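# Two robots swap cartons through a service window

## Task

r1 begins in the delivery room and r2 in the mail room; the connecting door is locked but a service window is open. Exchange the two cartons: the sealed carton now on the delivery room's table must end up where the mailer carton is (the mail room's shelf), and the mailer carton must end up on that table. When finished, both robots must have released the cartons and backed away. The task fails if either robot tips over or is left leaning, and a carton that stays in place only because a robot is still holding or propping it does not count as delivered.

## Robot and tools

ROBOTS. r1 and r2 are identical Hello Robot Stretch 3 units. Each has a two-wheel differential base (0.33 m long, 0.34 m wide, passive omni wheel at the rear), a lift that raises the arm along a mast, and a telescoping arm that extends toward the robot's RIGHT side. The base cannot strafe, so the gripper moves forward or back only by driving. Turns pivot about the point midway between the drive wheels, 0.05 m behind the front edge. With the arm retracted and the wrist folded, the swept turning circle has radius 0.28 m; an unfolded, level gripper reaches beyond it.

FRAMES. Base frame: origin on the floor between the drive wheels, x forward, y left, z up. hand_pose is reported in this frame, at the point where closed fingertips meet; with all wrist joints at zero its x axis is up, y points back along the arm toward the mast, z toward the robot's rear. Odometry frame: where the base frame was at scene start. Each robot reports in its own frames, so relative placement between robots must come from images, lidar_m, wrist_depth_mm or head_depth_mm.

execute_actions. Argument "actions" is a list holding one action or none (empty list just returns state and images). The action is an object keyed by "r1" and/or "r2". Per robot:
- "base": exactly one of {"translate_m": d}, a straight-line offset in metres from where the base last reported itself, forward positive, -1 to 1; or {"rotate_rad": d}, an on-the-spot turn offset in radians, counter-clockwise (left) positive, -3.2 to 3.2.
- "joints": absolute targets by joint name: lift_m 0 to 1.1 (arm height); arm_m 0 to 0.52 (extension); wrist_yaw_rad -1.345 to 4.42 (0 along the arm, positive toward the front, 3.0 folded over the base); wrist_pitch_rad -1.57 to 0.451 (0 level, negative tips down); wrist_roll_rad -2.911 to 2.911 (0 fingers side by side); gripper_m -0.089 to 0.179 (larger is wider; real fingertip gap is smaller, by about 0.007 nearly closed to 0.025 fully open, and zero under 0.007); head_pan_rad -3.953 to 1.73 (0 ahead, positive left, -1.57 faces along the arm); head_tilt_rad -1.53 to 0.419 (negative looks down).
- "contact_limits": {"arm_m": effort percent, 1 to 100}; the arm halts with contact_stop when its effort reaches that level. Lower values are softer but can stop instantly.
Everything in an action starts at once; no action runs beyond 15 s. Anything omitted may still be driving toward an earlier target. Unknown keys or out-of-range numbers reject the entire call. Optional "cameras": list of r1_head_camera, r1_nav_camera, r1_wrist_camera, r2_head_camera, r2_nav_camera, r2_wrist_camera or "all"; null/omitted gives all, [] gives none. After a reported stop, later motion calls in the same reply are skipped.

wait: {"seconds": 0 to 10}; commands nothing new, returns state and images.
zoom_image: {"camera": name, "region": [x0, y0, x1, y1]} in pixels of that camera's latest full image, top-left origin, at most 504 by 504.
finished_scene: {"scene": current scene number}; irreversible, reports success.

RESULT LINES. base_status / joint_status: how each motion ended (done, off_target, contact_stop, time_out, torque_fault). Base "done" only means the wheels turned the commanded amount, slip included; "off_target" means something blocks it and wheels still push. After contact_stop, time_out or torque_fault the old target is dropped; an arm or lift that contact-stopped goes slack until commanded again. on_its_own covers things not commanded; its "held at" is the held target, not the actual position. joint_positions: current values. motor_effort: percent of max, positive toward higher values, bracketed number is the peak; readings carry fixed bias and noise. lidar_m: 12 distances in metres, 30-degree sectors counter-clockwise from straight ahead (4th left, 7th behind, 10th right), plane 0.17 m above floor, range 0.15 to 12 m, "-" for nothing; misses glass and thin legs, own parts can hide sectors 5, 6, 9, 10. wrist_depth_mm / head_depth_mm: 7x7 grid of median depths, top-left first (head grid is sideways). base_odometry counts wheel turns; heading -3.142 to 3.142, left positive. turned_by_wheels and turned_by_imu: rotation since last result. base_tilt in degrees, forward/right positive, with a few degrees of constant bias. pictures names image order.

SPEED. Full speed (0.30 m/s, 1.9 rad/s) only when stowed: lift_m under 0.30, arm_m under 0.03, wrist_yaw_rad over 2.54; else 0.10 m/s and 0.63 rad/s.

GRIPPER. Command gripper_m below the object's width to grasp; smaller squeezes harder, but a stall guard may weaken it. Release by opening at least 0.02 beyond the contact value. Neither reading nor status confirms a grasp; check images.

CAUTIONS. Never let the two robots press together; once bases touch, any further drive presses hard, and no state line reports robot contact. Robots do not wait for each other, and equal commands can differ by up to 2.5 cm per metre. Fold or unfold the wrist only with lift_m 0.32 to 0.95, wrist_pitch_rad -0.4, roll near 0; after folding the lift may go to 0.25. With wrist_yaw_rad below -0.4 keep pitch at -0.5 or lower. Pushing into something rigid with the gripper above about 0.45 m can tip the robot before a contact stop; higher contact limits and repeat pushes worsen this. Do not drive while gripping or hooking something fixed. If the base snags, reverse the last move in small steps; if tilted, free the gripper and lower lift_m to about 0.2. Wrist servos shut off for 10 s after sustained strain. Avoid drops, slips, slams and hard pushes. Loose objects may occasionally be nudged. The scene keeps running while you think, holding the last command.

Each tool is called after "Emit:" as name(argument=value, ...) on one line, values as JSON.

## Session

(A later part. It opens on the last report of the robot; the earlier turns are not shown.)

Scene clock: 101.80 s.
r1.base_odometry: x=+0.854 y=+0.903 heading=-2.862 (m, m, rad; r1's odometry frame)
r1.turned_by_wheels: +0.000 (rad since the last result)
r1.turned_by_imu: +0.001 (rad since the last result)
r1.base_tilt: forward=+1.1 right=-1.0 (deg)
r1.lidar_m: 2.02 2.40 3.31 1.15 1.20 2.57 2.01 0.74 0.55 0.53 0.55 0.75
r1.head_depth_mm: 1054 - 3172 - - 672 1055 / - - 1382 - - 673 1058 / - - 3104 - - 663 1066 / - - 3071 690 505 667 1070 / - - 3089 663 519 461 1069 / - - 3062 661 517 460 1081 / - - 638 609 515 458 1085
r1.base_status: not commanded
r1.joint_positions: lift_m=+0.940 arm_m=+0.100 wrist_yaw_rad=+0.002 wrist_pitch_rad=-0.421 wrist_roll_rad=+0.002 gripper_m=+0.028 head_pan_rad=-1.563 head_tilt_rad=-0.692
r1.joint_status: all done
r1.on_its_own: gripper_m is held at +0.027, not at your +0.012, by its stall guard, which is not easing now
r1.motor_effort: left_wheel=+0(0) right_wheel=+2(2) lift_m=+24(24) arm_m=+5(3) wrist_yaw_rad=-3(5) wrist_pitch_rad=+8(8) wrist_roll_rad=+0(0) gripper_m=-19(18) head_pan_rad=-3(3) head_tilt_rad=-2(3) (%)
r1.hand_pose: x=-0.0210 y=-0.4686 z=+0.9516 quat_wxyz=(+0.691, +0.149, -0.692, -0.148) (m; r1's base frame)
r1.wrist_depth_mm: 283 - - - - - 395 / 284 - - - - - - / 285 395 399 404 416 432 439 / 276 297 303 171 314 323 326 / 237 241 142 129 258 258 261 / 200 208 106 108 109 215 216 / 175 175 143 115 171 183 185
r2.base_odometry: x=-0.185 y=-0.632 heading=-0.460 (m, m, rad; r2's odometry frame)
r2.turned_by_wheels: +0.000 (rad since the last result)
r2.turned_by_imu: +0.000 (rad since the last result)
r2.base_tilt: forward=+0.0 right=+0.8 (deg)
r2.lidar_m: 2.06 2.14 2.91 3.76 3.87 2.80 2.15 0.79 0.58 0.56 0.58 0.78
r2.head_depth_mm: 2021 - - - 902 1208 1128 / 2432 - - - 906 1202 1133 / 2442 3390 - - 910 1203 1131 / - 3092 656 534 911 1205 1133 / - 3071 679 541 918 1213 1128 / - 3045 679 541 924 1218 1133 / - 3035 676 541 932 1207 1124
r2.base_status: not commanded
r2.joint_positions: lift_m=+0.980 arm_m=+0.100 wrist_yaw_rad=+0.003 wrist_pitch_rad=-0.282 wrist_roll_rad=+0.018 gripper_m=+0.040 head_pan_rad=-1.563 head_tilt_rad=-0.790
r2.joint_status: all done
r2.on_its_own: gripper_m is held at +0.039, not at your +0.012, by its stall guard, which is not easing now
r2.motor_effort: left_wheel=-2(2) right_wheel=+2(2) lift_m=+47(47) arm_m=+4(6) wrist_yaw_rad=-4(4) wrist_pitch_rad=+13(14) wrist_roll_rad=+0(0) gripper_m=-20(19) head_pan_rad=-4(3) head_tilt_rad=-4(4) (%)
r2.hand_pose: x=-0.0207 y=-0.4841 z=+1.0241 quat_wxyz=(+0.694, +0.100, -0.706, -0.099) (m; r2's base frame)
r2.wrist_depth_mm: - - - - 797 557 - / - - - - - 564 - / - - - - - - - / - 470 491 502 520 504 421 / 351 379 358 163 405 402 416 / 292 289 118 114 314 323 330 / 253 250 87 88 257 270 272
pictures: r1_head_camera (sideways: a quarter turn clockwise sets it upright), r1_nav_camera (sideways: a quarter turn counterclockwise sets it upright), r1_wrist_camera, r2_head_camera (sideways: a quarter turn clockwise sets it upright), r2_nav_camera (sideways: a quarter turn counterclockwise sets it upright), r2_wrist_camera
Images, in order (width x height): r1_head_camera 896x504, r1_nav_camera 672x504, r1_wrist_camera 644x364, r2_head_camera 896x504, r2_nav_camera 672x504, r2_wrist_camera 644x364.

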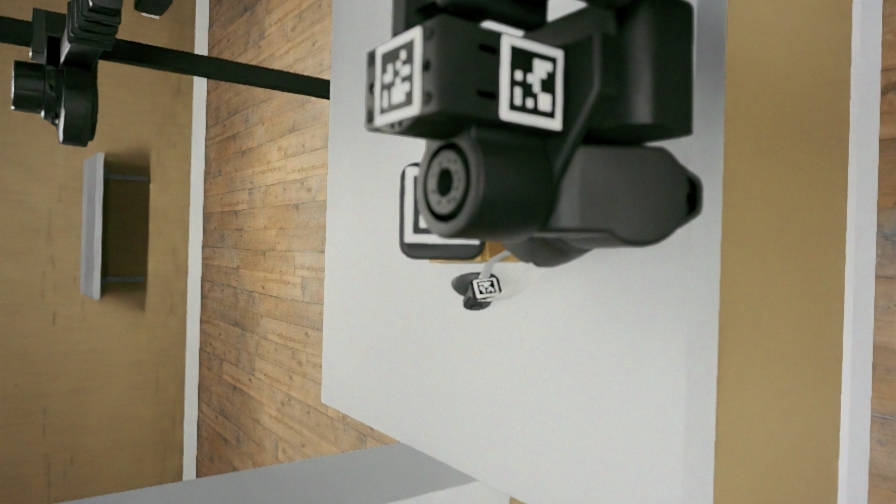

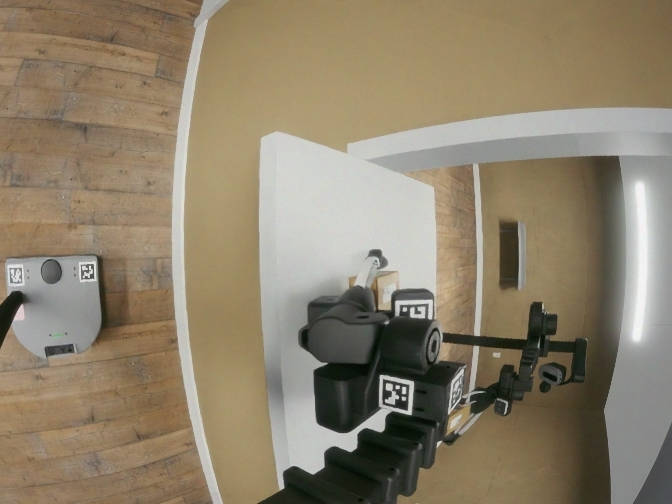

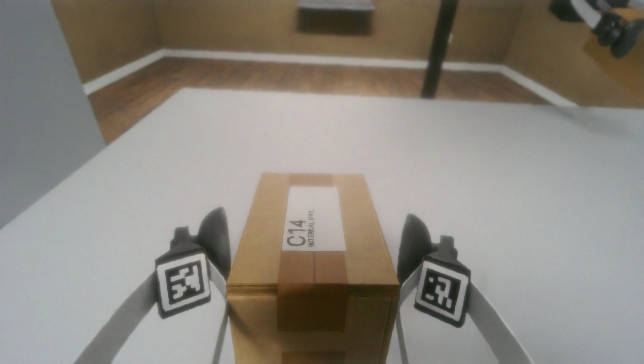

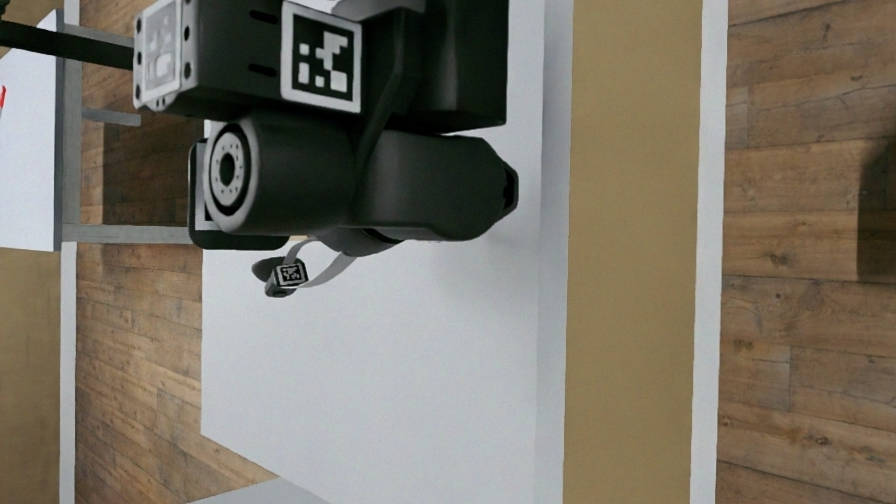

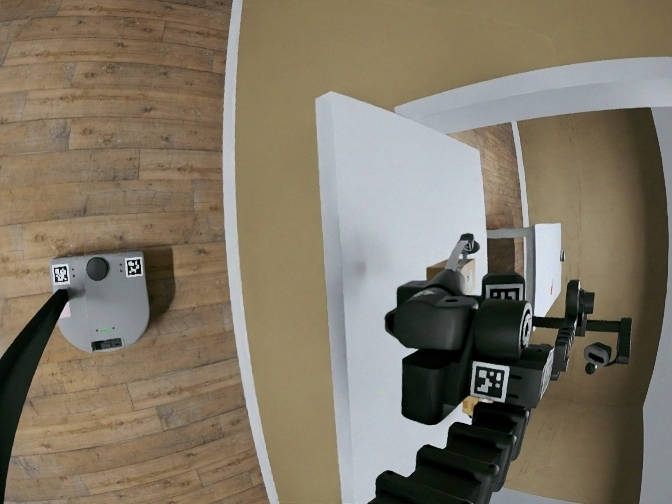

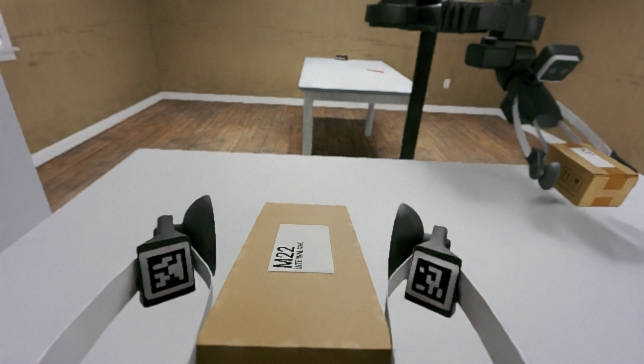

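Emit:
execute_actions(actions=[{"r1":{"joints":{"arm_m":0.23,"lift_m":0.918}},"r2":{"joints":{"arm_m":0.2,"lift_m":0.94}}}], cameras=["r1_wrist_camera","r2_wrist_camera"])

Emit:
execute_actions(actions=[{"r1":{"joints":{"lift_m":0.904}},"r2":{"joints":{"lift_m":0.91}}}], cameras=["r1_wrist_camera","r2_wrist_camera","r1_nav_camera"])

Scene clock: 105.17 s.
r1.base_odometry: x=+0.854 y=+0.903 heading=-2.862 (m, m, rad; r1's odometry frame)
r1.turned_by_wheels: +0.000 (rad since the last result)
r1.turned_by_imu: +0.001 (rad since the last result)
r1.base_tilt: forward=+1.1 right=-1.0 (deg)
r1.lidar_m: 2.02 2.41 3.30 1.16 1.20 2.56 2.01 0.74 0.54 0.53 0.55 0.75
r1.head_depth_mm: 1085 - 3436 - 509 455 1052 / 1083 - 3551 - 525 456 1061 / - - 3517 - 522 457 1063 / - - 3252 627 520 462 1072 / - - 3089 663 519 461 1072 / - - 3057 661 517 459 1081 / - - 635 609 515 458 1081
r1.base_status: not commanded
r1.joint_positions: lift_m=+0.918 arm_m=+0.230 wrist_yaw_rad=+0.001 wrist_pitch_rad=-0.422 wrist_roll_rad=+0.002 gripper_m=+0.028 head_pan_rad=-1.563 head_tilt_rad=-0.692
r1.joint_status: all done
r1.on_its_own: gripper_m is held at +0.027, not at your +0.012, by its stall guard, which is not easing now
r1.motor_effort: left_wheel=+0(0) right_wheel=+2(3) lift_m=+16(18) arm_m=+4(5) wrist_yaw_rad=-1(2) wrist_pitch_rad=+7(8) wrist_roll_rad=+0(0) gripper_m=-18(19) head_pan_rad=-4(3) head_tilt_rad=-3(3) (%)
r1.hand_pose: x=-0.0213 y=-0.5986 z=+0.9301 quat_wxyz=(+0.691, +0.148, -0.692, -0.148) (m; r1's base frame)
r1.wrist_depth_mm: - - - - - - - / - - - - - - - / - 336 350 356 370 378 386 / 266 259 266 170 276 282 286 / 207 212 141 130 226 224 229 / 176 182 107 107 109 189 189 / 151 153 133 115 150 160 161
r2.base_odometry: x=-0.185 y=-0.632 heading=-0.460 (m, m, rad; r2's odometry frame)
r2.turned_by_wheels: +0.000 (rad since the last result)
r2.turned_by_imu: +0.000 (rad since the last result)
r2.base_tilt: forward=+0.0 right=+0.9 (deg)
r2.lidar_m: 2.06 2.14 2.92 3.76 3.85 2.80 2.15 0.79 0.58 0.56 0.57 0.78
r2.head_depth_mm: 2034 3424 - 526 901 1206 1130 / 2417 - - 534 904 1201 1134 / 2432 3388 - 526 909 1202 1130 / - 3055 653 541 914 1204 1133 / - 3022 677 541 917 1210 1135 / - 3008 676 541 927 1216 1130 / - 3042 677 541 930 1215 1125
r2.base_status: not commanded
r2.joint_positions: lift_m=+0.940 arm_m=+0.200 wrist_yaw_rad=+0.002 wrist_pitch_rad=-0.281 wrist_roll_rad=+0.018 gripper_m=+0.040 head_pan_rad=-1.563 head_tilt_rad=-0.790
r2.joint_status: all done
r2.on_its_own: gripper_m is held at +0.039, not at your +0.012, by its stall guard, which is not easing now
r2.motor_effort: left_wheel=-2(2) right_wheel=+1(2) lift_m=+33(39) arm_m=+4(5) wrist_yaw_rad=-3(3) wrist_pitch_rad=+13(13) wrist_roll_rad=+0(0) gripper_m=-19(20) head_pan_rad=-3(3) head_tilt_rad=-5(4) (%)
r2.hand_pose: x=-0.0209 y=-0.5841 z=+0.9846 quat_wxyz=(+0.694, +0.099, -0.706, -0.099) (m; r2's base frame)
r2.wrist_depth_mm: - - - - - - 344 / - - - - - - 359 / - - - - - - - / 432 393 405 418 430 445 454 / 296 312 292 164 337 333 341 / 241 239 119 114 257 267 270 / 209 206 87 88 211 222 225
pictures: r1_wrist_camera, r2_wrist_camera
Images, in order (width x height): r1_wrist_camera 644x364, r2_wrist_camera 644x364.

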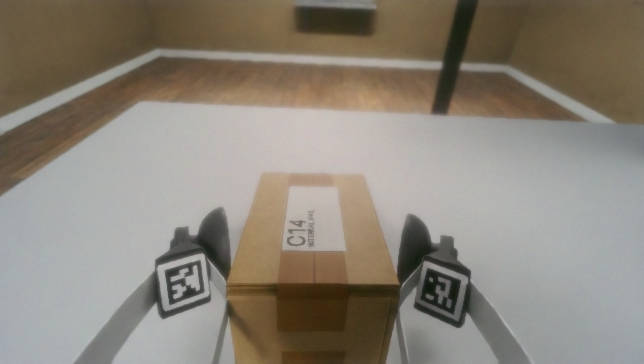

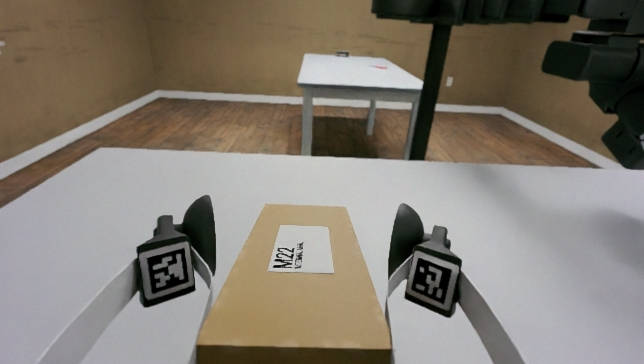

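Scene clock: 106.23 s.
r1.base_odometry: x=+0.854 y=+0.903 heading=-2.862 (m, m, rad; r1's odometry frame)
r1.turned_by_wheels: +0.000 (rad since the last result)
r1.turned_by_imu: +0.000 (rad since the last result)
r1.base_tilt: forward=+1.1 right=-1.0 (deg)
r1.lidar_m: 2.02 2.40 3.34 1.15 1.20 2.56 2.01 0.74 0.54 0.53 0.55 0.75
r1.head_depth_mm: 1112 1242 3349 - 493 461 1052 / - - 3354 - 523 457 1058 / - - 3315 - 514 457 1060 / - - 3261 623 520 462 1068 / - - 3084 663 517 460 1075 / - - 3056 659 517 459 1080 / - - 637 610 516 458 1085
r1.base_status: not commanded
r1.joint_positions: lift_m=+0.904 arm_m=+0.230 wrist_yaw_rad=+0.001 wrist_pitch_rad=-0.419 wrist_roll_rad=+0.002 gripper_m=+0.028 head_pan_rad=-1.563 head_tilt_rad=-0.692
r1.joint_status: all done
r1.on_its_own: gripper_m is held at +0.027, not at your +0.012, by its stall guard, which is not easing now
r1.motor_effort: left_wheel=+0(0) right_wheel=+2(3) lift_m=+15(17) arm_m=+5(5) wrist_yaw_rad=-1(2) wrist_pitch_rad=+8(8) wrist_roll_rad=+0(0) gripper_m=-19(20) head_pan_rad=-3(3) head_tilt_rad=-3(3) (%)
r1.hand_pose: x=-0.0213 y=-0.5989 z=+0.9167 quat_wxyz=(+0.691, +0.147, -0.692, -0.147) (m; r1's base frame)
r1.wrist_depth_mm: - - - - - - - / - - - - - - - / - 311 320 331 338 350 357 / 235 239 232 158 253 258 263 / 190 193 136 126 207 205 208 / 159 166 106 107 109 172 173 / 138 139 128 117 139 146 148
r2.base_odometry: x=-0.185 y=-0.632 heading=-0.460 (m, m, rad; r2's odometry frame)
r2.turned_by_wheels: +0.000 (rad since the last result)
r2.turned_by_imu: +0.000 (rad since the last result)
r2.base_tilt: forward=+0.0 right=+0.8 (deg)
r2.lidar_m: 2.06 2.13 2.91 3.76 3.85 2.80 2.15 0.79 0.58 0.56 0.58 0.79
r2.head_depth_mm: 1975 2681 - 511 902 1202 1128 / 2454 3230 - 512 908 1210 1128 / 2406 3229 - 511 909 1204 1129 / - 2334 654 526 914 1205 1125 / - 3129 683 542 921 1210 1129 / - 3004 679 541 924 1220 1124 / - 3052 679 540 926 1222 1119
r2.base_status: not commanded
r2.joint_positions: lift_m=+0.910 arm_m=+0.200 wrist_yaw_rad=+0.002 wrist_pitch_rad=-0.281 wrist_roll_rad=+0.018 gripper_m=+0.040 head_pan_rad=-1.563 head_tilt_rad=-0.790
r2.joint_status: all done
r2.on_its_own: gripper_m is held at +0.039, not at your +0.012, by its stall guard, which is not easing now
r2.motor_effort: left_wheel=-2(2) right_wheel=+2(1) lift_m=+32(33) arm_m=+4(4) wrist_yaw_rad=-2(2) wrist_pitch_rad=+13(13) wrist_roll_rad=-1(0) gripper_m=-20(19) head_pan_rad=-3(4) head_tilt_rad=-4(4) (%)
r2.hand_pose: x=-0.0209 y=-0.5842 z=+0.9548 quat_wxyz=(+0.694, +0.099, -0.706, -0.099) (m; r2's base frame)
r2.wrist_depth_mm: - - - - - - 348 / - - - - - - 385 / - 466 - - - - - / 321 325 341 349 360 372 387 / 249 265 236 160 283 280 289 / 203 202 118 113 217 225 229 / - 173 87 88 178 187 189
pictures: r1_nav_camera (sideways: a quarter turn counterclockwise sets it upright), r1_wrist_camera, r2_wrist_camera
Images, in order (width x height): r1_nav_camera 672x504, r1_wrist_camera 644x364, r2_wrist_camera 644x364.

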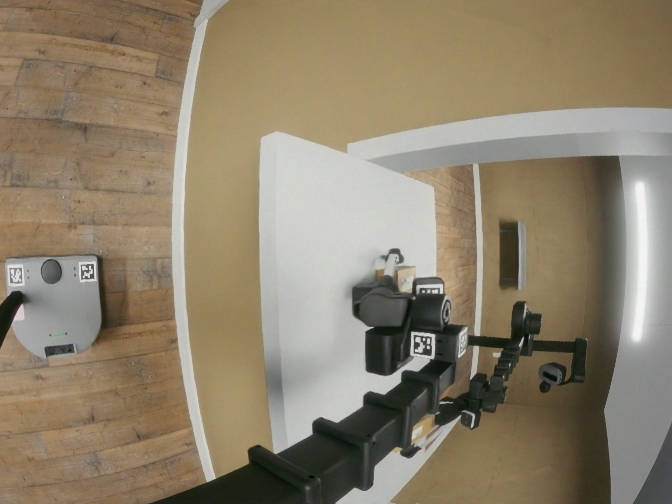

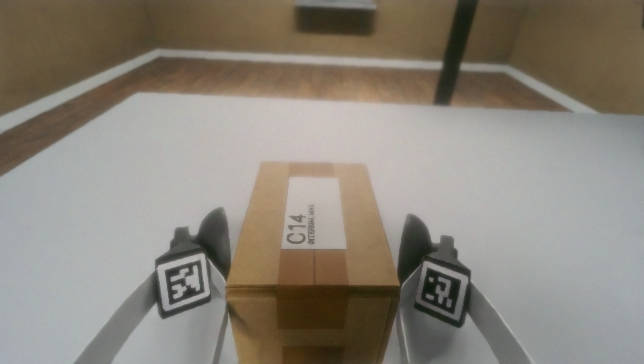

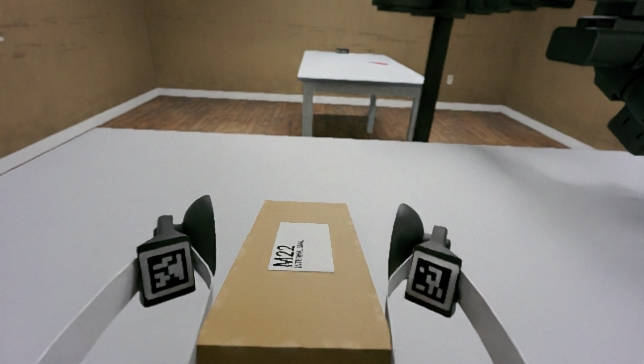

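Emit:
execute_actions(actions=[{"r1":{"joints":{"gripper_m":0.13}},"r2":{"joints":{"lift_m":0.888}}}], cameras=["r1_wrist_camera","r2_wrist_camera"])

Emit:
execute_actions(actions=[{"r1":{"joints":{"arm_m":0.03,"lift_m":0.915}},"r2":{"joints":{"gripper_m":0.14}}}], cameras=["r2_wrist_camera"])

Emit:
execute_actions(actions=[{"r1":{"base":{"translate_m":-0.15}},"r2":{"joints":{"arm_m":0.02,"lift_m":0.92}}}], cameras=[])

Emit:
execute_actions(actions=[{"r1":{"base":{"translate_m":-0.19}},"r2":{"base":{"translate_m":-0.34},"joints":{"wrist_pitch_rad":-0.4}}}], cameras=["r1_wrist_camera","r2_wrist_camera"])

Scene clock: 111.40 s.
r1.base_odometry: x=+0.854 y=+0.903 heading=-2.862 (m, m, rad; r1's odometry frame)
r1.turned_by_wheels: +0.000 (rad since the last result)
r1.turned_by_imu: +0.001 (rad since the last result)
r1.base_tilt: forward=+1.1 right=-1.0 (deg)
r1.lidar_m: 2.02 2.40 3.35 1.15 1.20 2.56 2.01 0.74 0.55 0.53 0.55 0.76
r1.head_depth_mm: - 1034 3383 - 494 461 1055 / - - 3297 - 523 456 1059 / - - 3291 - 514 457 1064 / - - 3234 639 520 462 1067 / - - 3077 661 519 461 1077 / - - 3073 659 516 460 1079 / - - 636 611 515 458 1088
r1.base_status: not commanded
r1.joint_positions: lift_m=+0.904 arm_m=+0.230 wrist_yaw_rad=+0.001 wrist_pitch_rad=-0.419 wrist_roll_rad=+0.002 gripper_m=+0.130 head_pan_rad=-1.563 head_tilt_rad=-0.692
r1.joint_status: all done
r1.motor_effort: left_wheel=+0(0) right_wheel=+2(2) lift_m=+15(15) arm_m=+5(4) wrist_yaw_rad=-1(1) wrist_pitch_rad=+7(7) wrist_roll_rad=+0(0) gripper_m=+1(82) head_pan_rad=-4(3) head_tilt_rad=-3(3) (%)
r1.hand_pose: x=-0.0213 y=-0.5989 z=+0.9167 quat_wxyz=(+0.691, +0.147, -0.692, -0.147) (m; r1's base frame)
r1.wrist_depth_mm: - - - - - - - / - - - - - - - / - 310 322 329 338 346 355 / 234 238 240 158 253 257 264 / 190 199 188 127 201 206 210 / 161 - 110 107 159 174 173 / - 139 133 117 140 142 148
r2.base_odometry: x=-0.185 y=-0.632 heading=-0.460 (m, m, rad; r2's odometry frame)
r2.turned_by_wheels: +0.000 (rad since the last result)
r2.turned_by_imu: -0.001 (rad since the last result)
r2.base_tilt: forward=+0.0 right=+0.8 (deg)
r2.lidar_m: 2.06 2.13 2.91 3.76 3.85 2.79 2.14 0.79 0.58 0.56 0.57 0.79
r2.head_depth_mm: 1980 1230 - - 896 1208 1124 / 2403 3040 - 505 906 1205 1128 / 2477 3109 - 497 915 1198 1125 / - 2264 654 526 916 1195 1128 / - 3027 683 540 918 1214 1127 / - 3057 679 540 926 1213 1128 / - 3101 678 541 929 1217 1128
r2.base_status: not commanded
r2.joint_positions: lift_m=+0.888 arm_m=+0.200 wrist_yaw_rad=+0.002 wrist_pitch_rad=-0.270 wrist_roll_rad=+0.018 gripper_m=+0.040 head_pan_rad=-1.563 head_tilt_rad=-0.790
r2.joint_status: all done
r2.on_its_own: gripper_m is held at +0.039, not at your +0.012, by its stall guard, which is not easing now
r2.motor_effort: left_wheel=-2(2) right_wheel=+2(1) lift_m=+31(31) arm_m=+4(4) wrist_yaw_rad=-3(3) wrist_pitch_rad=+8(13) wrist_roll_rad=+0(0) gripper_m=-20(19) head_pan_rad=-4(4) head_tilt_rad=-5(3) (%)
r2.hand_pose: x=-0.0209 y=-0.5852 z=+0.9354 quat_wxyz=(+0.695, +0.095, -0.706, -0.095) (m; r2's base frame)
r2.wrist_depth_mm: - - - - - - 342 / - - - - - - - / - 417 437 461 - - - / 285 292 297 193 319 330 346 / 218 228 152 137 252 247 255 / 179 177 110 107 178 198 201 / - 151 87 88 156 164 166
pictures: r1_wrist_camera, r2_wrist_camera
Images, in order (width x height): r1_wrist_camera 644x364, r2_wrist_camera 644x364.

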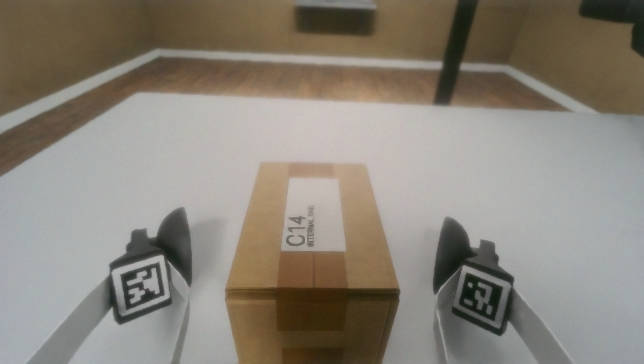

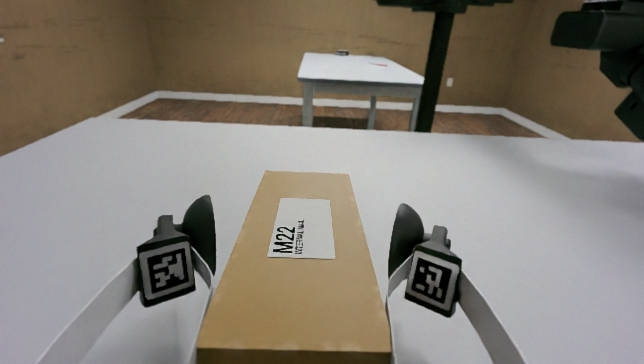

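Scene clock: 114.10 s.
r1.base_odometry: x=+0.854 y=+0.903 heading=-2.862 (m, m, rad; r1's odometry frame)
r1.turned_by_wheels: +0.000 (rad since the last result)
r1.turned_by_imu: +0.001 (rad since the last result)
r1.base_tilt: forward=+1.1 right=-1.0 (deg)
r1.lidar_m: 2.03 2.40 3.33 1.15 1.20 2.56 2.01 0.74 0.54 0.53 0.55 0.75
r1.head_depth_mm: - 1031 3145 673 - - - / - - 1351 672 - - - / - - 3106 644 - - - / - - 3133 630 520 903 1065 / - - 3058 662 518 460 1076 / - - 3066 661 517 460 1076 / - - 637 611 515 458 1083
r1.base_status: not commanded
r1.joint_positions: lift_m=+0.915 arm_m=+0.030 wrist_yaw_rad=+0.001 wrist_pitch_rad=-0.418 wrist_roll_rad=+0.002 gripper_m=+0.130 head_pan_rad=-1.563 head_tilt_rad=-0.692
r1.joint_status: all done
r1.motor_effort: left_wheel=+1(0) right_wheel=+2(2) lift_m=+24(25) arm_m=-6(6) wrist_yaw_rad=-1(1) wrist_pitch_rad=+7(7) wrist_roll_rad=+0(0) gripper_m=+1(0) head_pan_rad=-3(3) head_tilt_rad=-3(4) (%)
r1.hand_pose: x=-0.0214 y=-0.3996 z=+0.9273 quat_wxyz=(+0.691, +0.147, -0.692, -0.147) (m; r1's base frame)
r1.wrist_depth_mm: 283 - - - - - 451 / 287 500 511 533 553 - 396 / 290 335 346 289 365 379 359 / 252 256 263 269 273 279 287 / 206 215 211 215 218 224 226 / 175 - 177 180 181 188 186 / - 150 152 154 156 154 160
r2.base_odometry: x=-0.185 y=-0.632 heading=-0.460 (m, m, rad; r2's odometry frame)
r2.turned_by_wheels: +0.000 (rad since the last result)
r2.turned_by_imu: +0.000 (rad since the last result)
r2.base_tilt: forward=+0.1 right=+0.9 (deg)
r2.lidar_m: 2.06 2.13 2.91 3.74 3.85 2.79 2.15 0.79 0.58 0.56 0.58 0.79
r2.head_depth_mm: 1997 1223 - - 902 1197 1123 / 2424 3093 - 504 911 1193 1124 / 2447 3051 - 499 909 1199 1134 / - 2261 702 527 920 1206 1120 / - 3000 676 541 919 1207 1131 / - 3078 678 541 926 1218 1132 / - 3067 675 541 931 1218 1126
r2.base_status: not commanded
r2.joint_positions: lift_m=+0.888 arm_m=+0.200 wrist_yaw_rad=+0.002 wrist_pitch_rad=-0.270 wrist_roll_rad=+0.018 gripper_m=+0.140 head_pan_rad=-1.563 head_tilt_rad=-0.790
r2.joint_status: all done
r2.motor_effort: left_wheel=-2(2) right_wheel=+2(2) lift_m=+31(31) arm_m=+4(4) wrist_yaw_rad=-2(2) wrist_pitch_rad=+8(9) wrist_roll_rad=+0(0) gripper_m=+0(80) head_pan_rad=-3(2) head_tilt_rad=-4(5) (%)
r2.hand_pose: x=-0.0209 y=-0.5852 z=+0.9354 quat_wxyz=(+0.695, +0.095, -0.706, -0.095) (m; r2's base frame)
r2.wrist_depth_mm: - - - - - 542 - / - - - - - - 469 / - 416 433 454 - - - / 286 290 299 194 322 336 345 / 219 235 216 144 241 255 253 / - 175 124 116 191 206 201 / 149 152 98 97 158 159 166
pictures: r2_wrist_camera
Images, in order (width x height): r2_wrist_camera 644x364.

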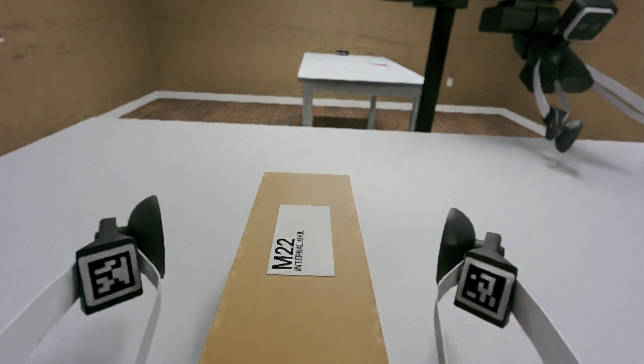

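Scene clock: 117.13 s.
r1.base_odometry: x=+0.998 y=+0.945 heading=-2.862 (m, m, rad; r1's odometry frame)
r1.turned_by_wheels: +0.000 (rad since the last result)
r1.turned_by_imu: +0.001 (rad since the last result)
r1.base_tilt: forward=+1.1 right=-1.0 (deg)
r1.lidar_m: 2.02 2.56 1.19 1.16 3.28 2.40 2.00 0.74 0.54 0.53 0.55 0.75
r1.head_depth_mm: - - 893 645 - - - / 1112 902 887 670 - - - / 1113 - 1359 668 - - - / - - 3096 665 519 896 1071 / - - 3093 638 518 461 1074 / - - 3062 625 517 460 1079 / - - 907 656 515 459 1083
r1.base_status: done
r1.joint_positions: lift_m=+0.915 arm_m=+0.030 wrist_yaw_rad=+0.001 wrist_pitch_rad=-0.418 wrist_roll_rad=+0.002 gripper_m=+0.130 head_pan_rad=-1.563 head_tilt_rad=-0.692
r1.joint_status: not commanded
r1.motor_effort: left_wheel=+0(3) right_wheel=+2(3) lift_m=+24(24) arm_m=-6(5) wrist_yaw_rad=-1(0) wrist_pitch_rad=+7(7) wrist_roll_rad=+0(0) gripper_m=+1(1) head_pan_rad=-3(3) head_tilt_rad=-3(4) (%)
r1.hand_pose: x=-0.0214 y=-0.3996 z=+0.9273 quat_wxyz=(+0.691, +0.147, -0.692, -0.147) (m; r1's base frame)
r1.wrist_depth_mm: - - - - - - - / - 482 517 524 552 521 - / 332 292 326 356 361 321 366 / 253 258 262 268 272 282 286 / 206 216 212 215 218 224 226 / 176 - 178 180 182 188 186 / - 150 152 153 155 153 160
r2.base_odometry: x=-0.185 y=-0.632 heading=-0.460 (m, m, rad; r2's odometry frame)
r2.turned_by_wheels: +0.000 (rad since the last result)
r2.turned_by_imu: +0.000 (rad since the last result)
r2.base_tilt: forward=+0.1 right=+0.9 (deg)
r2.lidar_m: 2.06 2.14 2.91 3.75 3.87 2.79 2.14 0.79 0.58 0.55 0.57 0.79
r2.head_depth_mm: 831 869 681 583 - - 1111 / 1094 1203 678 557 - - 1125 / 2438 3045 633 - - - 1127 / - 2265 633 541 956 1202 1126 / - 3046 678 526 921 1212 1123 / - 3053 678 540 927 1207 1123 / - 3094 677 542 925 1208 1130
r2.base_status: not commanded
r2.joint_positions: lift_m=+0.920 arm_m=+0.020 wrist_yaw_rad=+0.002 wrist_pitch_rad=-0.270 wrist_roll_rad=+0.018 gripper_m=+0.140 head_pan_rad=-1.563 head_tilt_rad=-0.790
r2.joint_status: all done
r2.motor_effort: left_wheel=-2(2) right_wheel=+2(2) lift_m=+46(47) arm_m=-4(8) wrist_yaw_rad=-2(3) wrist_pitch_rad=+9(8) wrist_roll_rad=+0(0) gripper_m=+0(0) head_pan_rad=-3(4) head_tilt_rad=-4(3) (%)
r2.hand_pose: x=-0.0210 y=-0.4059 z=+0.9669 quat_wxyz=(+0.695, +0.095, -0.706, -0.096) (m; r2's base frame)
r2.wrist_depth_mm: - - - - 668 - - / 383 - - - - - - / 389 522 545 568 588 587 - / 346 365 371 282 402 412 372 / 271 293 284 276 298 313 314 / 227 216 227 233 234 254 248 / 185 188 191 195 197 196 206
pictures: none
No camera images: the call's "cameras" was empty. Leave "cameras" out to get every camera's image.

Scene clock: 121.83 s.
r1.base_odometry: x=+1.180 y=+0.997 heading=-2.862 (m, m, rad; r1's odometry frame)
r1.turned_by_wheels: +0.000 (rad since the last result)
r1.turned_by_imu: +0.001 (rad since the last result)
r1.base_tilt: forward=+1.1 right=-1.0 (deg)
r1.lidar_m: 2.02 2.76 1.26 1.14 3.01 2.20 2.00 0.74 0.54 0.52 0.55 0.75
r1.head_depth_mm: - - 3188 674 - - - / - - 3131 672 - - - / - - 3104 641 - - - / - - 3093 649 519 895 1064 / - - 3103 662 518 461 1071 / 1132 - 1327 659 517 459 1074 / 1094 907 909 657 515 458 1076
r1.base_status: done
r1.joint_positions: lift_m=+0.915 arm_m=+0.030 wrist_yaw_rad=+0.001 wrist_pitch_rad=-0.418 wrist_roll_rad=+0.002 gripper_m=+0.130 head_pan_rad=-1.563 head_tilt_rad=-0.692
r1.joint_status: not commanded
r1.motor_effort: left_wheel=+0(3) right_wheel=+2(4) lift_m=+24(24) arm_m=-5(5) wrist_yaw_rad=-1(1) wrist_pitch_rad=+7(6) wrist_roll_rad=+0(0) gripper_m=+2(1) head_pan_rad=-3(4) head_tilt_rad=-4(2) (%)
r1.hand_pose: x=-0.0214 y=-0.3996 z=+0.9273 quat_wxyz=(+0.691, +0.147, -0.692, -0.147) (m; r1's base frame)
r1.wrist_depth_mm: - - - - - - - / 476 493 511 472 545 - - / 322 337 345 313 365 383 352 / 254 259 264 271 274 280 282 / 205 216 212 214 219 225 227 / 176 - 176 180 181 189 188 / - 150 152 153 156 153 160
r2.base_odometry: x=-0.490 y=-0.481 heading=-0.460 (m, m, rad; r2's odometry frame)
r2.turned_by_wheels: +0.000 (rad since the last result)
r2.turned_by_imu: -0.001 (rad since the last result)
r2.base_tilt: forward=+0.0 right=+0.9 (deg)
r2.lidar_m: 2.12 2.49 3.39 3.75 3.37 2.44 2.11 0.80 0.58 0.56 0.58 0.79
r2.head_depth_mm: - 3073 679 586 - - 1114 / - 3093 678 576 - - 1126 / 2239 2273 634 - - - 1127 / 2460 3076 679 558 956 1208 1122 / 2399 2243 678 541 926 1217 1128 / - 1238 681 541 925 1224 1130 / 828 866 677 541 930 1210 1127
r2.base_status: done
r2.joint_positions: lift_m=+0.920 arm_m=+0.020 wrist_yaw_rad=+0.002 wrist_pitch_rad=-0.415 wrist_roll_rad=+0.018 gripper_m=+0.140 head_pan_rad=-1.563 head_tilt_rad=-0.790
r2.joint_status: all done
r2.motor_effort: left_wheel=-2(6) right_wheel=+1(4) lift_m=+46(46) arm_m=-4(4) wrist_yaw_rad=-3(2) wrist_pitch_rad=+6(8) wrist_roll_rad=+0(0) gripper_m=+0(0) head_pan_rad=-3(4) head_tilt_rad=-4(4) (%)
r2.hand_pose: x=-0.0211 y=-0.3901 z=+0.9331 quat_wxyz=(+0.686, +0.145, -0.698, -0.147) (m; r2's base frame)
r2.wrist_depth_mm: - - - - - - 314 / 439 457 481 461 530 - 310 / 322 329 342 325 362 378 316 / 252 258 263 270 279 287 309 / 208 220 216 221 226 236 236 / - 175 182 185 187 199 196 / 153 154 157 160 163 161 168
pictures: r1_wrist_camera, r2_wrist_camera
Images, in order (width x height): r1_wrist_camera 644x364, r2_wrist_camera 644x364.

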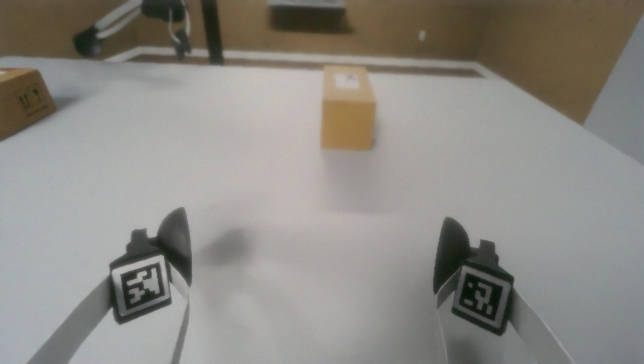

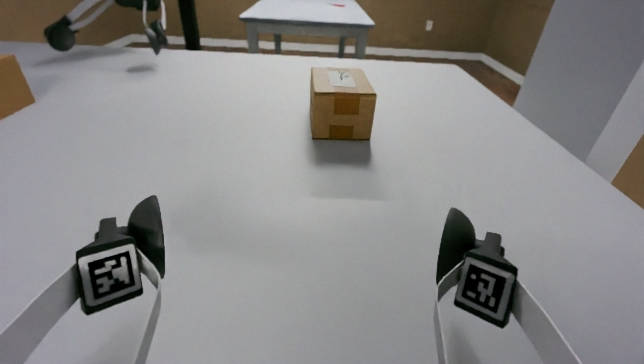

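Emit:
execute_actions(actions=[{"r1":{"base":{"translate_m":-0.028},"joints":{"lift_m":1.0,"wrist_pitch_rad":-0.55,"gripper_m":0.14}},"r2":{"base":{"translate_m":-0.032},"joints":{"arm_m":0.12}}}], cameras=[])

Emit:
execute_actions(actions=[{"r1":{"joints":{"arm_m":0.33,"wrist_pitch_rad":-0.8}},"r2":{"joints":{"arm_m":0.255,"lift_m":0.91}}}], cameras=["r1_wrist_camera","r2_wrist_camera","r2_nav_camera"])

Scene clock: 127.30 s.
r1.base_odometry: x=+1.207 y=+1.005 heading=-2.862 (m, m, rad; r1's odometry frame)
r1.turned_by_wheels: +0.000 (rad since the last result)
r1.turned_by_imu: +0.001 (rad since the last result)
r1.base_tilt: forward=+1.1 right=-1.0 (deg)
r1.lidar_m: 2.01 2.78 1.27 1.13 2.98 2.18 2.00 0.74 0.54 0.52 0.54 0.75
r1.head_depth_mm: - - 3541 - - - 1092 / - - 3119 - - - 1053 / - - 3130 - - - 1094 / - - 3109 653 553 454 1066 / - - 3085 662 503 460 1070 / - - 1365 659 517 460 1075 / 1097 1275 867 657 516 458 1079
r1.base_status: done
r1.joint_positions: lift_m=+1.000 arm_m=+0.030 wrist_yaw_rad=+0.001 wrist_pitch_rad=-0.562 wrist_roll_rad=+0.002 gripper_m=+0.140 head_pan_rad=-1.563 head_tilt_rad=-0.692
r1.joint_status: all done
r1.motor_effort: left_wheel=+1(3) right_wheel=+2(5) lift_m=+24(26) arm_m=-5(6) wrist_yaw_rad=-1(1) wrist_pitch_rad=+4(5) wrist_roll_rad=+0(0) gripper_m=+0(49) head_pan_rad=-3(3) head_tilt_rad=-3(3) (%)
r1.hand_pose: x=-0.0214 y=-0.3793 z=+0.9816 quat_wxyz=(+0.679, +0.196, -0.680, -0.196) (m; r1's base frame)
r1.wrist_depth_mm: - - - - - - - / 453 481 500 496 519 - 337 / 363 385 396 347 411 412 339 / 309 313 315 324 332 338 318 / 265 277 271 274 278 289 287 / 230 - 234 239 242 251 246 / 203 205 207 210 213 209 218
r2.base_odometry: x=-0.519 y=-0.467 heading=-0.460 (m, m, rad; r2's odometry frame)
r2.turned_by_wheels: +0.000 (rad since the last result)
r2.turned_by_imu: -0.001 (rad since the last result)
r2.base_tilt: forward=+0.0 right=+0.9 (deg)
r2.lidar_m: 2.12 2.52 3.43 3.75 3.34 2.41 2.10 0.79 0.58 0.56 0.58 0.79
r2.head_depth_mm: - 3062 764 - 943 1208 1126 / - 3052 - - 945 1199 1131 / 2230 2213 718 - 950 1198 1127 / 2431 3074 672 527 920 1202 1122 / 2197 2253 676 541 927 1209 1126 / - 1302 678 541 933 1215 1137 / 1186 865 678 541 937 1211 1124
r2.base_status: done
r2.joint_positions: lift_m=+0.920 arm_m=+0.120 wrist_yaw_rad=+0.002 wrist_pitch_rad=-0.416 wrist_roll_rad=+0.018 gripper_m=+0.140 head_pan_rad=-1.563 head_tilt_rad=-0.790
r2.joint_status: all done
r2.motor_effort: left_wheel=-2(6) right_wheel=+1(3) lift_m=+46(46) arm_m=+4(4) wrist_yaw_rad=-2(2) wrist_pitch_rad=+7(7) wrist_roll_rad=-1(0) gripper_m=+0(0) head_pan_rad=-5(4) head_tilt_rad=-4(4) (%)
r2.hand_pose: x=-0.0211 y=-0.4893 z=+0.9329 quat_wxyz=(+0.686, +0.146, -0.698, -0.147) (m; r2's base frame)
r2.wrist_depth_mm: - - - - - - 277 / 442 459 480 508 529 - 275 / 322 330 335 241 364 370 271 / 250 256 261 244 278 286 266 / 206 220 215 220 225 234 234 / - 174 181 184 187 199 196 / 152 154 157 159 162 160 168
pictures: none
No camera images: the call's "cameras" was empty. Leave "cameras" out to get every camera's image.

Scene clock: 130.73 s.
r1.base_odometry: x=+1.207 y=+1.005 heading=-2.862 (m, m, rad; r1's odometry frame)
r1.turned_by_wheels: +0.000 (rad since the last result)
r1.turned_by_imu: +0.001 (rad since the last result)
r1.base_tilt: forward=+1.1 right=-1.1 (deg)
r1.lidar_m: 2.01 2.79 1.28 1.13 2.96 2.18 2.00 0.74 0.54 0.52 0.54 0.75
r1.head_depth_mm: - - 887 674 525 454 1053 / - - 880 671 523 453 1055 / - - - 643 522 452 1058 / - - 3298 640 520 454 1060 / - - 3101 661 518 460 1066 / - - 1370 658 516 459 1071 / 1103 - 1327 658 514 458 1080
r1.base_status: not commanded
r1.joint_positions: lift_m=+1.000 arm_m=+0.330 wrist_yaw_rad=+0.001 wrist_pitch_rad=-0.808 wrist_roll_rad=+0.002 gripper_m=+0.140 head_pan_rad=-1.563 head_tilt_rad=-0.692
r1.joint_status: all done
r1.motor_effort: left_wheel=+1(1) right_wheel=+2(2) lift_m=+24(24) arm_m=+4(4) wrist_yaw_rad=-1(1) wrist_pitch_rad=+3(3) wrist_roll_rad=+0(0) gripper_m=+1(0) head_pan_rad=-4(3) head_tilt_rad=-2(3) (%)
r1.hand_pose: x=-0.0215 y=-0.6343 z=+0.9366 quat_wxyz=(+0.650, +0.278, -0.650, -0.278) (m; r1's base frame)
r1.wrist_depth_mm: - 813 - - - - - / 286 287 294 296 302 304 309 / 248 253 255 259 263 270 272 / 224 225 228 168 234 236 239 / 202 206 202 151 210 216 214 / 184 - 183 138 190 197 195 / - 170 166 126 175 173 180
r2.base_odometry: x=-0.519 y=-0.467 heading=-0.460 (m, m, rad; r2's odometry frame)
r2.turned_by_wheels: +0.000 (rad since the last result)
r2.turned_by_imu: -0.001 (rad since the last result)
r2.base_tilt: forward=+0.0 right=+0.9 (deg)
r2.lidar_m: 2.12 2.52 3.44 3.75 3.33 2.40 2.10 0.79 0.58 0.56 0.58 0.79
r2.head_depth_mm: - 3358 - 527 935 1200 1126 / - 3370 - 542 909 1208 1128 / 2225 3234 - 542 915 1201 1128 / 2407 3196 656 540 921 1213 1124 / 2213 2271 676 541 924 1207 1133 / - 3109 680 542 928 1222 1132 / - 1273 678 541 930 1215 1125
r2.base_status: not commanded
r2.joint_positions: lift_m=+0.910 arm_m=+0.255 wrist_yaw_rad=+0.002 wrist_pitch_rad=-0.416 wrist_roll_rad=+0.018 gripper_m=+0.140 head_pan_rad=-1.563 head_tilt_rad=-0.790
r2.joint_status: all done
r2.motor_effort: left_wheel=-2(2) right_wheel=+2(1) lift_m=+31(37) arm_m=+4(5) wrist_yaw_rad=-3(2) wrist_pitch_rad=+7(7) wrist_roll_rad=-1(0) gripper_m=-1(1) head_pan_rad=-3(3) head_tilt_rad=-4(4) (%)
r2.hand_pose: x=-0.0211 y=-0.6242 z=+0.9233 quat_wxyz=(+0.686, +0.146, -0.697, -0.147) (m; r2's base frame)
r2.wrist_depth_mm: - - - - - - - / - 790 - - - - - / 300 305 317 325 344 354 - / 234 238 234 164 259 266 - / 193 204 141 133 209 218 219 / - 162 114 112 171 185 182 / 142 144 117 117 149 150 156
pictures: r1_wrist_camera, r2_nav_camera (sideways: a quarter turn counterclockwise sets it upright), r2_wrist_camera
Images, in order (width x height): r1_wrist_camera 644x364, r2_nav_camera 672x504, r2_wrist_camera 644x364.

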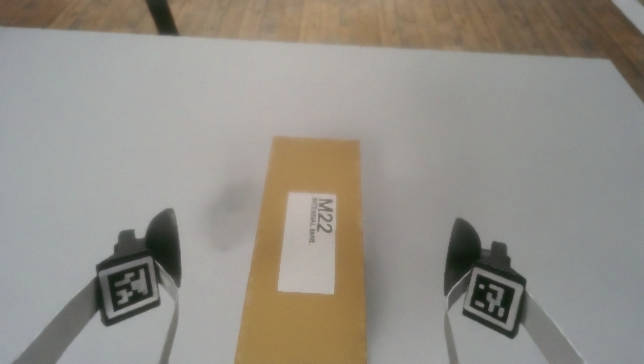

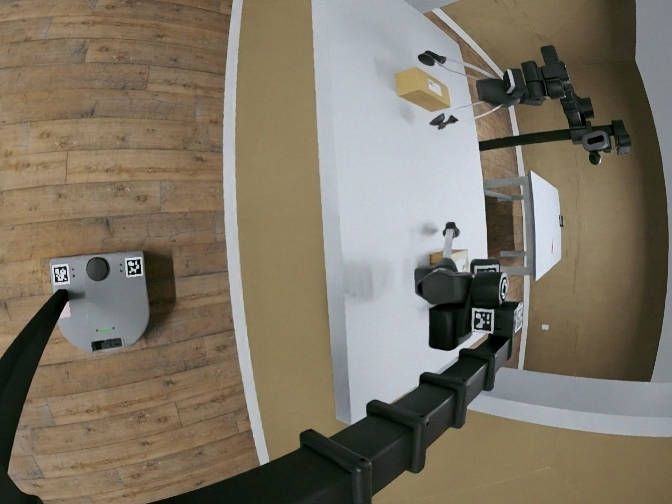

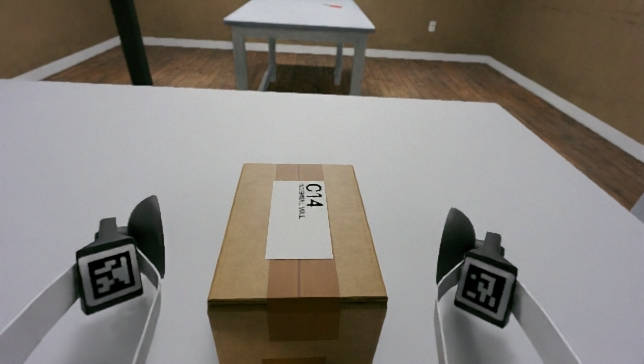

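Emit:
execute_actions(actions=[{"r1":{"joints":{"lift_m":0.98,"gripper_m":0.1}},"r2":{"joints":{"arm_m":0.248,"lift_m":0.905,"gripper_m":0.1}}}], cameras=[])

Emit:
execute_actions(actions=[{"r1":{"joints":{"gripper_m":0.018}},"r2":{"joints":{"gripper_m":0.028}}}], cameras=["r1_wrist_camera","r2_wrist_camera","r2_nav_camera"])

Scene clock: 132.87 s.
r1.base_odometry: x=+1.207 y=+1.005 heading=-2.862 (m, m, rad; r1's odometry frame)
r1.turned_by_wheels: +0.000 (rad since the last result)
r1.turned_by_imu: +0.001 (rad since the last result)
r1.base_tilt: forward=+1.1 right=-1.1 (deg)
r1.lidar_m: 2.01 2.78 1.28 1.13 2.96 2.17 2.01 0.74 0.54 0.52 0.55 0.75
r1.head_depth_mm: - - - 673 525 454 1050 / - - 840 671 524 453 1054 / - - - 642 522 453 1056 / - - 3103 637 520 454 1064 / - - 3099 662 519 461 1067 / - - 1371 661 517 459 1066 / 1111 - 1323 657 514 458 1079
r1.base_status: not commanded
r1.joint_positions: lift_m=+0.980 arm_m=+0.330 wrist_yaw_rad=+0.001 wrist_pitch_rad=-0.808 wrist_roll_rad=+0.002 gripper_m=+0.100 head_pan_rad=-1.563 head_tilt_rad=-0.692
r1.joint_status: all done
r1.motor_effort: left_wheel=+1(0) right_wheel=+2(2) lift_m=+15(18) arm_m=+4(5) wrist_yaw_rad=-1(1) wrist_pitch_rad=+3(3) wrist_roll_rad=+0(0) gripper_m=+1(81) head_pan_rad=-3(3) head_tilt_rad=-3(2) (%)
r1.hand_pose: x=-0.0215 y=-0.6342 z=+0.9170 quat_wxyz=(+0.650, +0.278, -0.650, -0.279) (m; r1's base frame)
r1.wrist_depth_mm: 296 301 306 - - - - / 255 257 261 267 270 275 280 / 225 228 230 164 238 240 243 / 200 203 201 146 210 213 214 / 181 183 157 131 192 191 193 / 164 168 121 119 171 173 175 / 153 153 111 109 157 158 160
r2.base_odometry: x=-0.519 y=-0.467 heading=-0.460 (m, m, rad; r2's odometry frame)
r2.turned_by_wheels: +0.000 (rad since the last result)
r2.turned_by_imu: +0.000 (rad since the last result)
r2.base_tilt: forward=+0.0 right=+0.9 (deg)
r2.lidar_m: 2.12 2.52 3.44 3.76 3.34 2.40 2.10 0.79 0.58 0.56 0.58 0.79
r2.head_depth_mm: - 3230 - 521 940 1195 1131 / - 3417 - 542 910 1208 1128 / 2225 3028 - 526 913 1203 1126 / 2438 3129 652 541 918 1210 1121 / 2240 2306 680 541 919 1221 1130 / - 1302 675 541 927 1216 1127 / - 1269 678 541 932 1211 1124
r2.base_status: not commanded
r2.joint_positions: lift_m=+0.905 arm_m=+0.248 wrist_yaw_rad=+0.002 wrist_pitch_rad=-0.416 wrist_roll_rad=+0.018 gripper_m=+0.100 head_pan_rad=-1.563 head_tilt_rad=-0.790
r2.joint_status: all done
r2.motor_effort: left_wheel=-2(2) right_wheel=+1(1) lift_m=+31(31) arm_m=-4(7) wrist_yaw_rad=-2(2) wrist_pitch_rad=+7(7) wrist_roll_rad=-1(0) gripper_m=+0(80) head_pan_rad=-3(4) head_tilt_rad=-4(5) (%)
r2.hand_pose: x=-0.0211 y=-0.6179 z=+0.9183 quat_wxyz=(+0.686, +0.146, -0.697, -0.147) (m; r2's base frame)
r2.wrist_depth_mm: - - - - - - - / 399 823 - - - - - / 289 293 306 316 327 337 - / 226 230 216 155 251 257 273 / 186 195 124 126 211 206 211 / 158 - 111 112 159 174 176 / - 139 130 129 146 150 151
pictures: none
No camera images: the call's "cameras" was empty. Leave "cameras" out to get every camera's image.

Scene clock: 134.17 s.
r1.base_odometry: x=+1.207 y=+1.005 heading=-2.862 (m, m, rad; r1's odometry frame)
r1.turned_by_wheels: +0.000 (rad since the last result)
r1.turned_by_imu: +0.000 (rad since the last result)
r1.base_tilt: forward=+1.1 right=-1.1 (deg)
r1.lidar_m: 2.01 2.78 1.28 1.14 2.97 2.17 2.00 0.74 0.54 0.52 0.54 0.75
r1.head_depth_mm: - - - 674 525 454 1049 / - - 842 671 523 452 1054 / - - - 643 523 454 1062 / - - 3105 636 521 455 1067 / - - 3066 662 519 461 1069 / - - 1368 661 517 460 1075 / 1112 - 1318 658 514 458 1079
r1.base_status: not commanded
r1.joint_positions: lift_m=+0.980 arm_m=+0.330 wrist_yaw_rad=+0.001 wrist_pitch_rad=-0.804 wrist_roll_rad=+0.002 gripper_m=+0.019 head_pan_rad=-1.563 head_tilt_rad=-0.692
r1.joint_status: all done
r1.motor_effort: left_wheel=+1(0) right_wheel=+2(2) lift_m=+15(15) arm_m=+5(5) wrist_yaw_rad=-1(1) wrist_pitch_rad=+1(3) wrist_roll_rad=+0(0) gripper_m=-16(89) head_pan_rad=-3(3) head_tilt_rad=-3(2) (%)
r1.hand_pose: x=-0.0215 y=-0.6350 z=+0.9176 quat_wxyz=(+0.650, +0.277, -0.651, -0.277) (m; r1's base frame)
r1.wrist_depth_mm: 302 306 307 - - - - / 260 263 266 270 275 279 283 / 226 230 233 166 240 243 246 / 203 204 206 147 213 215 217 / 184 183 159 132 190 193 196 / 167 169 120 120 125 175 176 / 153 154 152 110 156 160 161
r2.base_odometry: x=-0.519 y=-0.467 heading=-0.460 (m, m, rad; r2's odometry frame)
r2.turned_by_wheels: +0.000 (rad since the last result)
r2.turned_by_imu: +0.000 (rad since the last result)
r2.base_tilt: forward=+0.0 right=+0.9 (deg)
r2.lidar_m: 2.12 2.51 3.44 3.76 3.34 2.40 2.11 0.79 0.58 0.56 0.58 0.79
r2.head_depth_mm: - 3218 - 520 937 1210 1126 / - 3412 - 542 909 1208 1132 / 2219 3107 - 524 915 1208 1121 / 2417 3087 653 541 917 1212 1139 / 2219 2302 677 541 923 1213 1130 / - 1306 677 540 929 1215 1124 / - 1268 678 539 931 1211 1124
r2.base_status: not commanded
r2.joint_positions: lift_m=+0.905 arm_m=+0.248 wrist_yaw_rad=+0.002 wrist_pitch_rad=-0.416 wrist_roll_rad=+0.018 gripper_m=+0.029 head_pan_rad=-1.563 head_tilt_rad=-0.790
r2.joint_status: all done
r2.motor_effort: left_wheel=-1(2) right_wheel=+0(1) lift_m=+31(32) arm_m=-4(4) wrist_yaw_rad=-2(2) wrist_pitch_rad=+7(7) wrist_roll_rad=+0(0) gripper_m=-23(98) head_pan_rad=-4(3) head_tilt_rad=-4(4) (%)
r2.hand_pose: x=-0.0211 y=-0.6179 z=+0.9183 quat_wxyz=(+0.686, +0.146, -0.697, -0.147) (m; r2's base frame)
r2.wrist_depth_mm: - - - - - - - / 399 808 - - - - - / 287 295 304 315 326 339 - / 226 231 218 155 250 258 276 / 186 193 124 126 210 206 211 / 158 162 111 113 117 174 175 / - 138 130 127 145 149 151
pictures: r1_wrist_camera, r2_nav_camera (sideways: a quarter turn counterclockwise sets it upright), r2_wrist_camera
Images, in order (width x height): r1_wrist_camera 644x364, r2_nav_camera 672x504, r2_wrist_camera 644x364.

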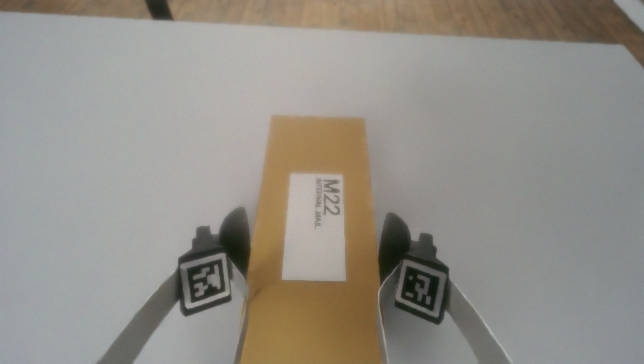

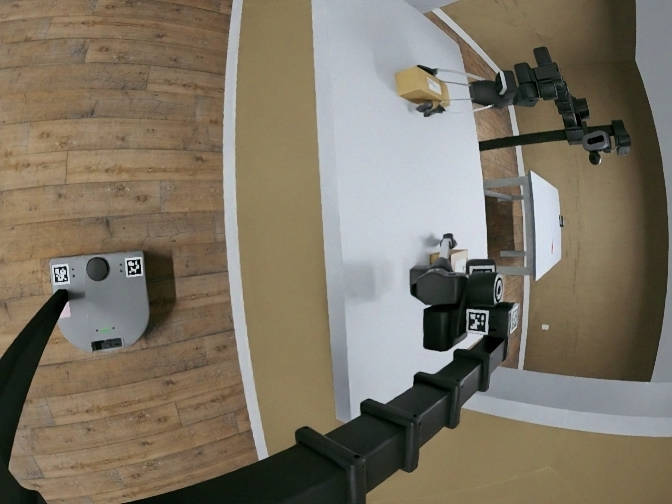

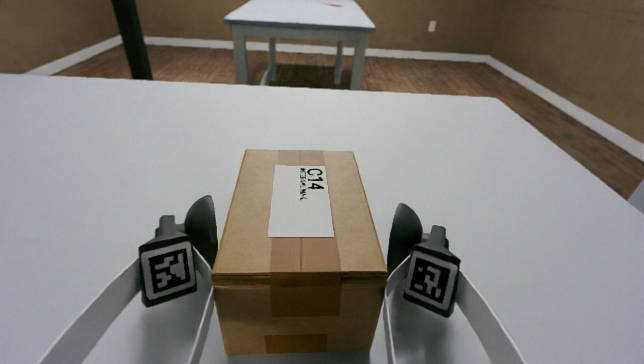

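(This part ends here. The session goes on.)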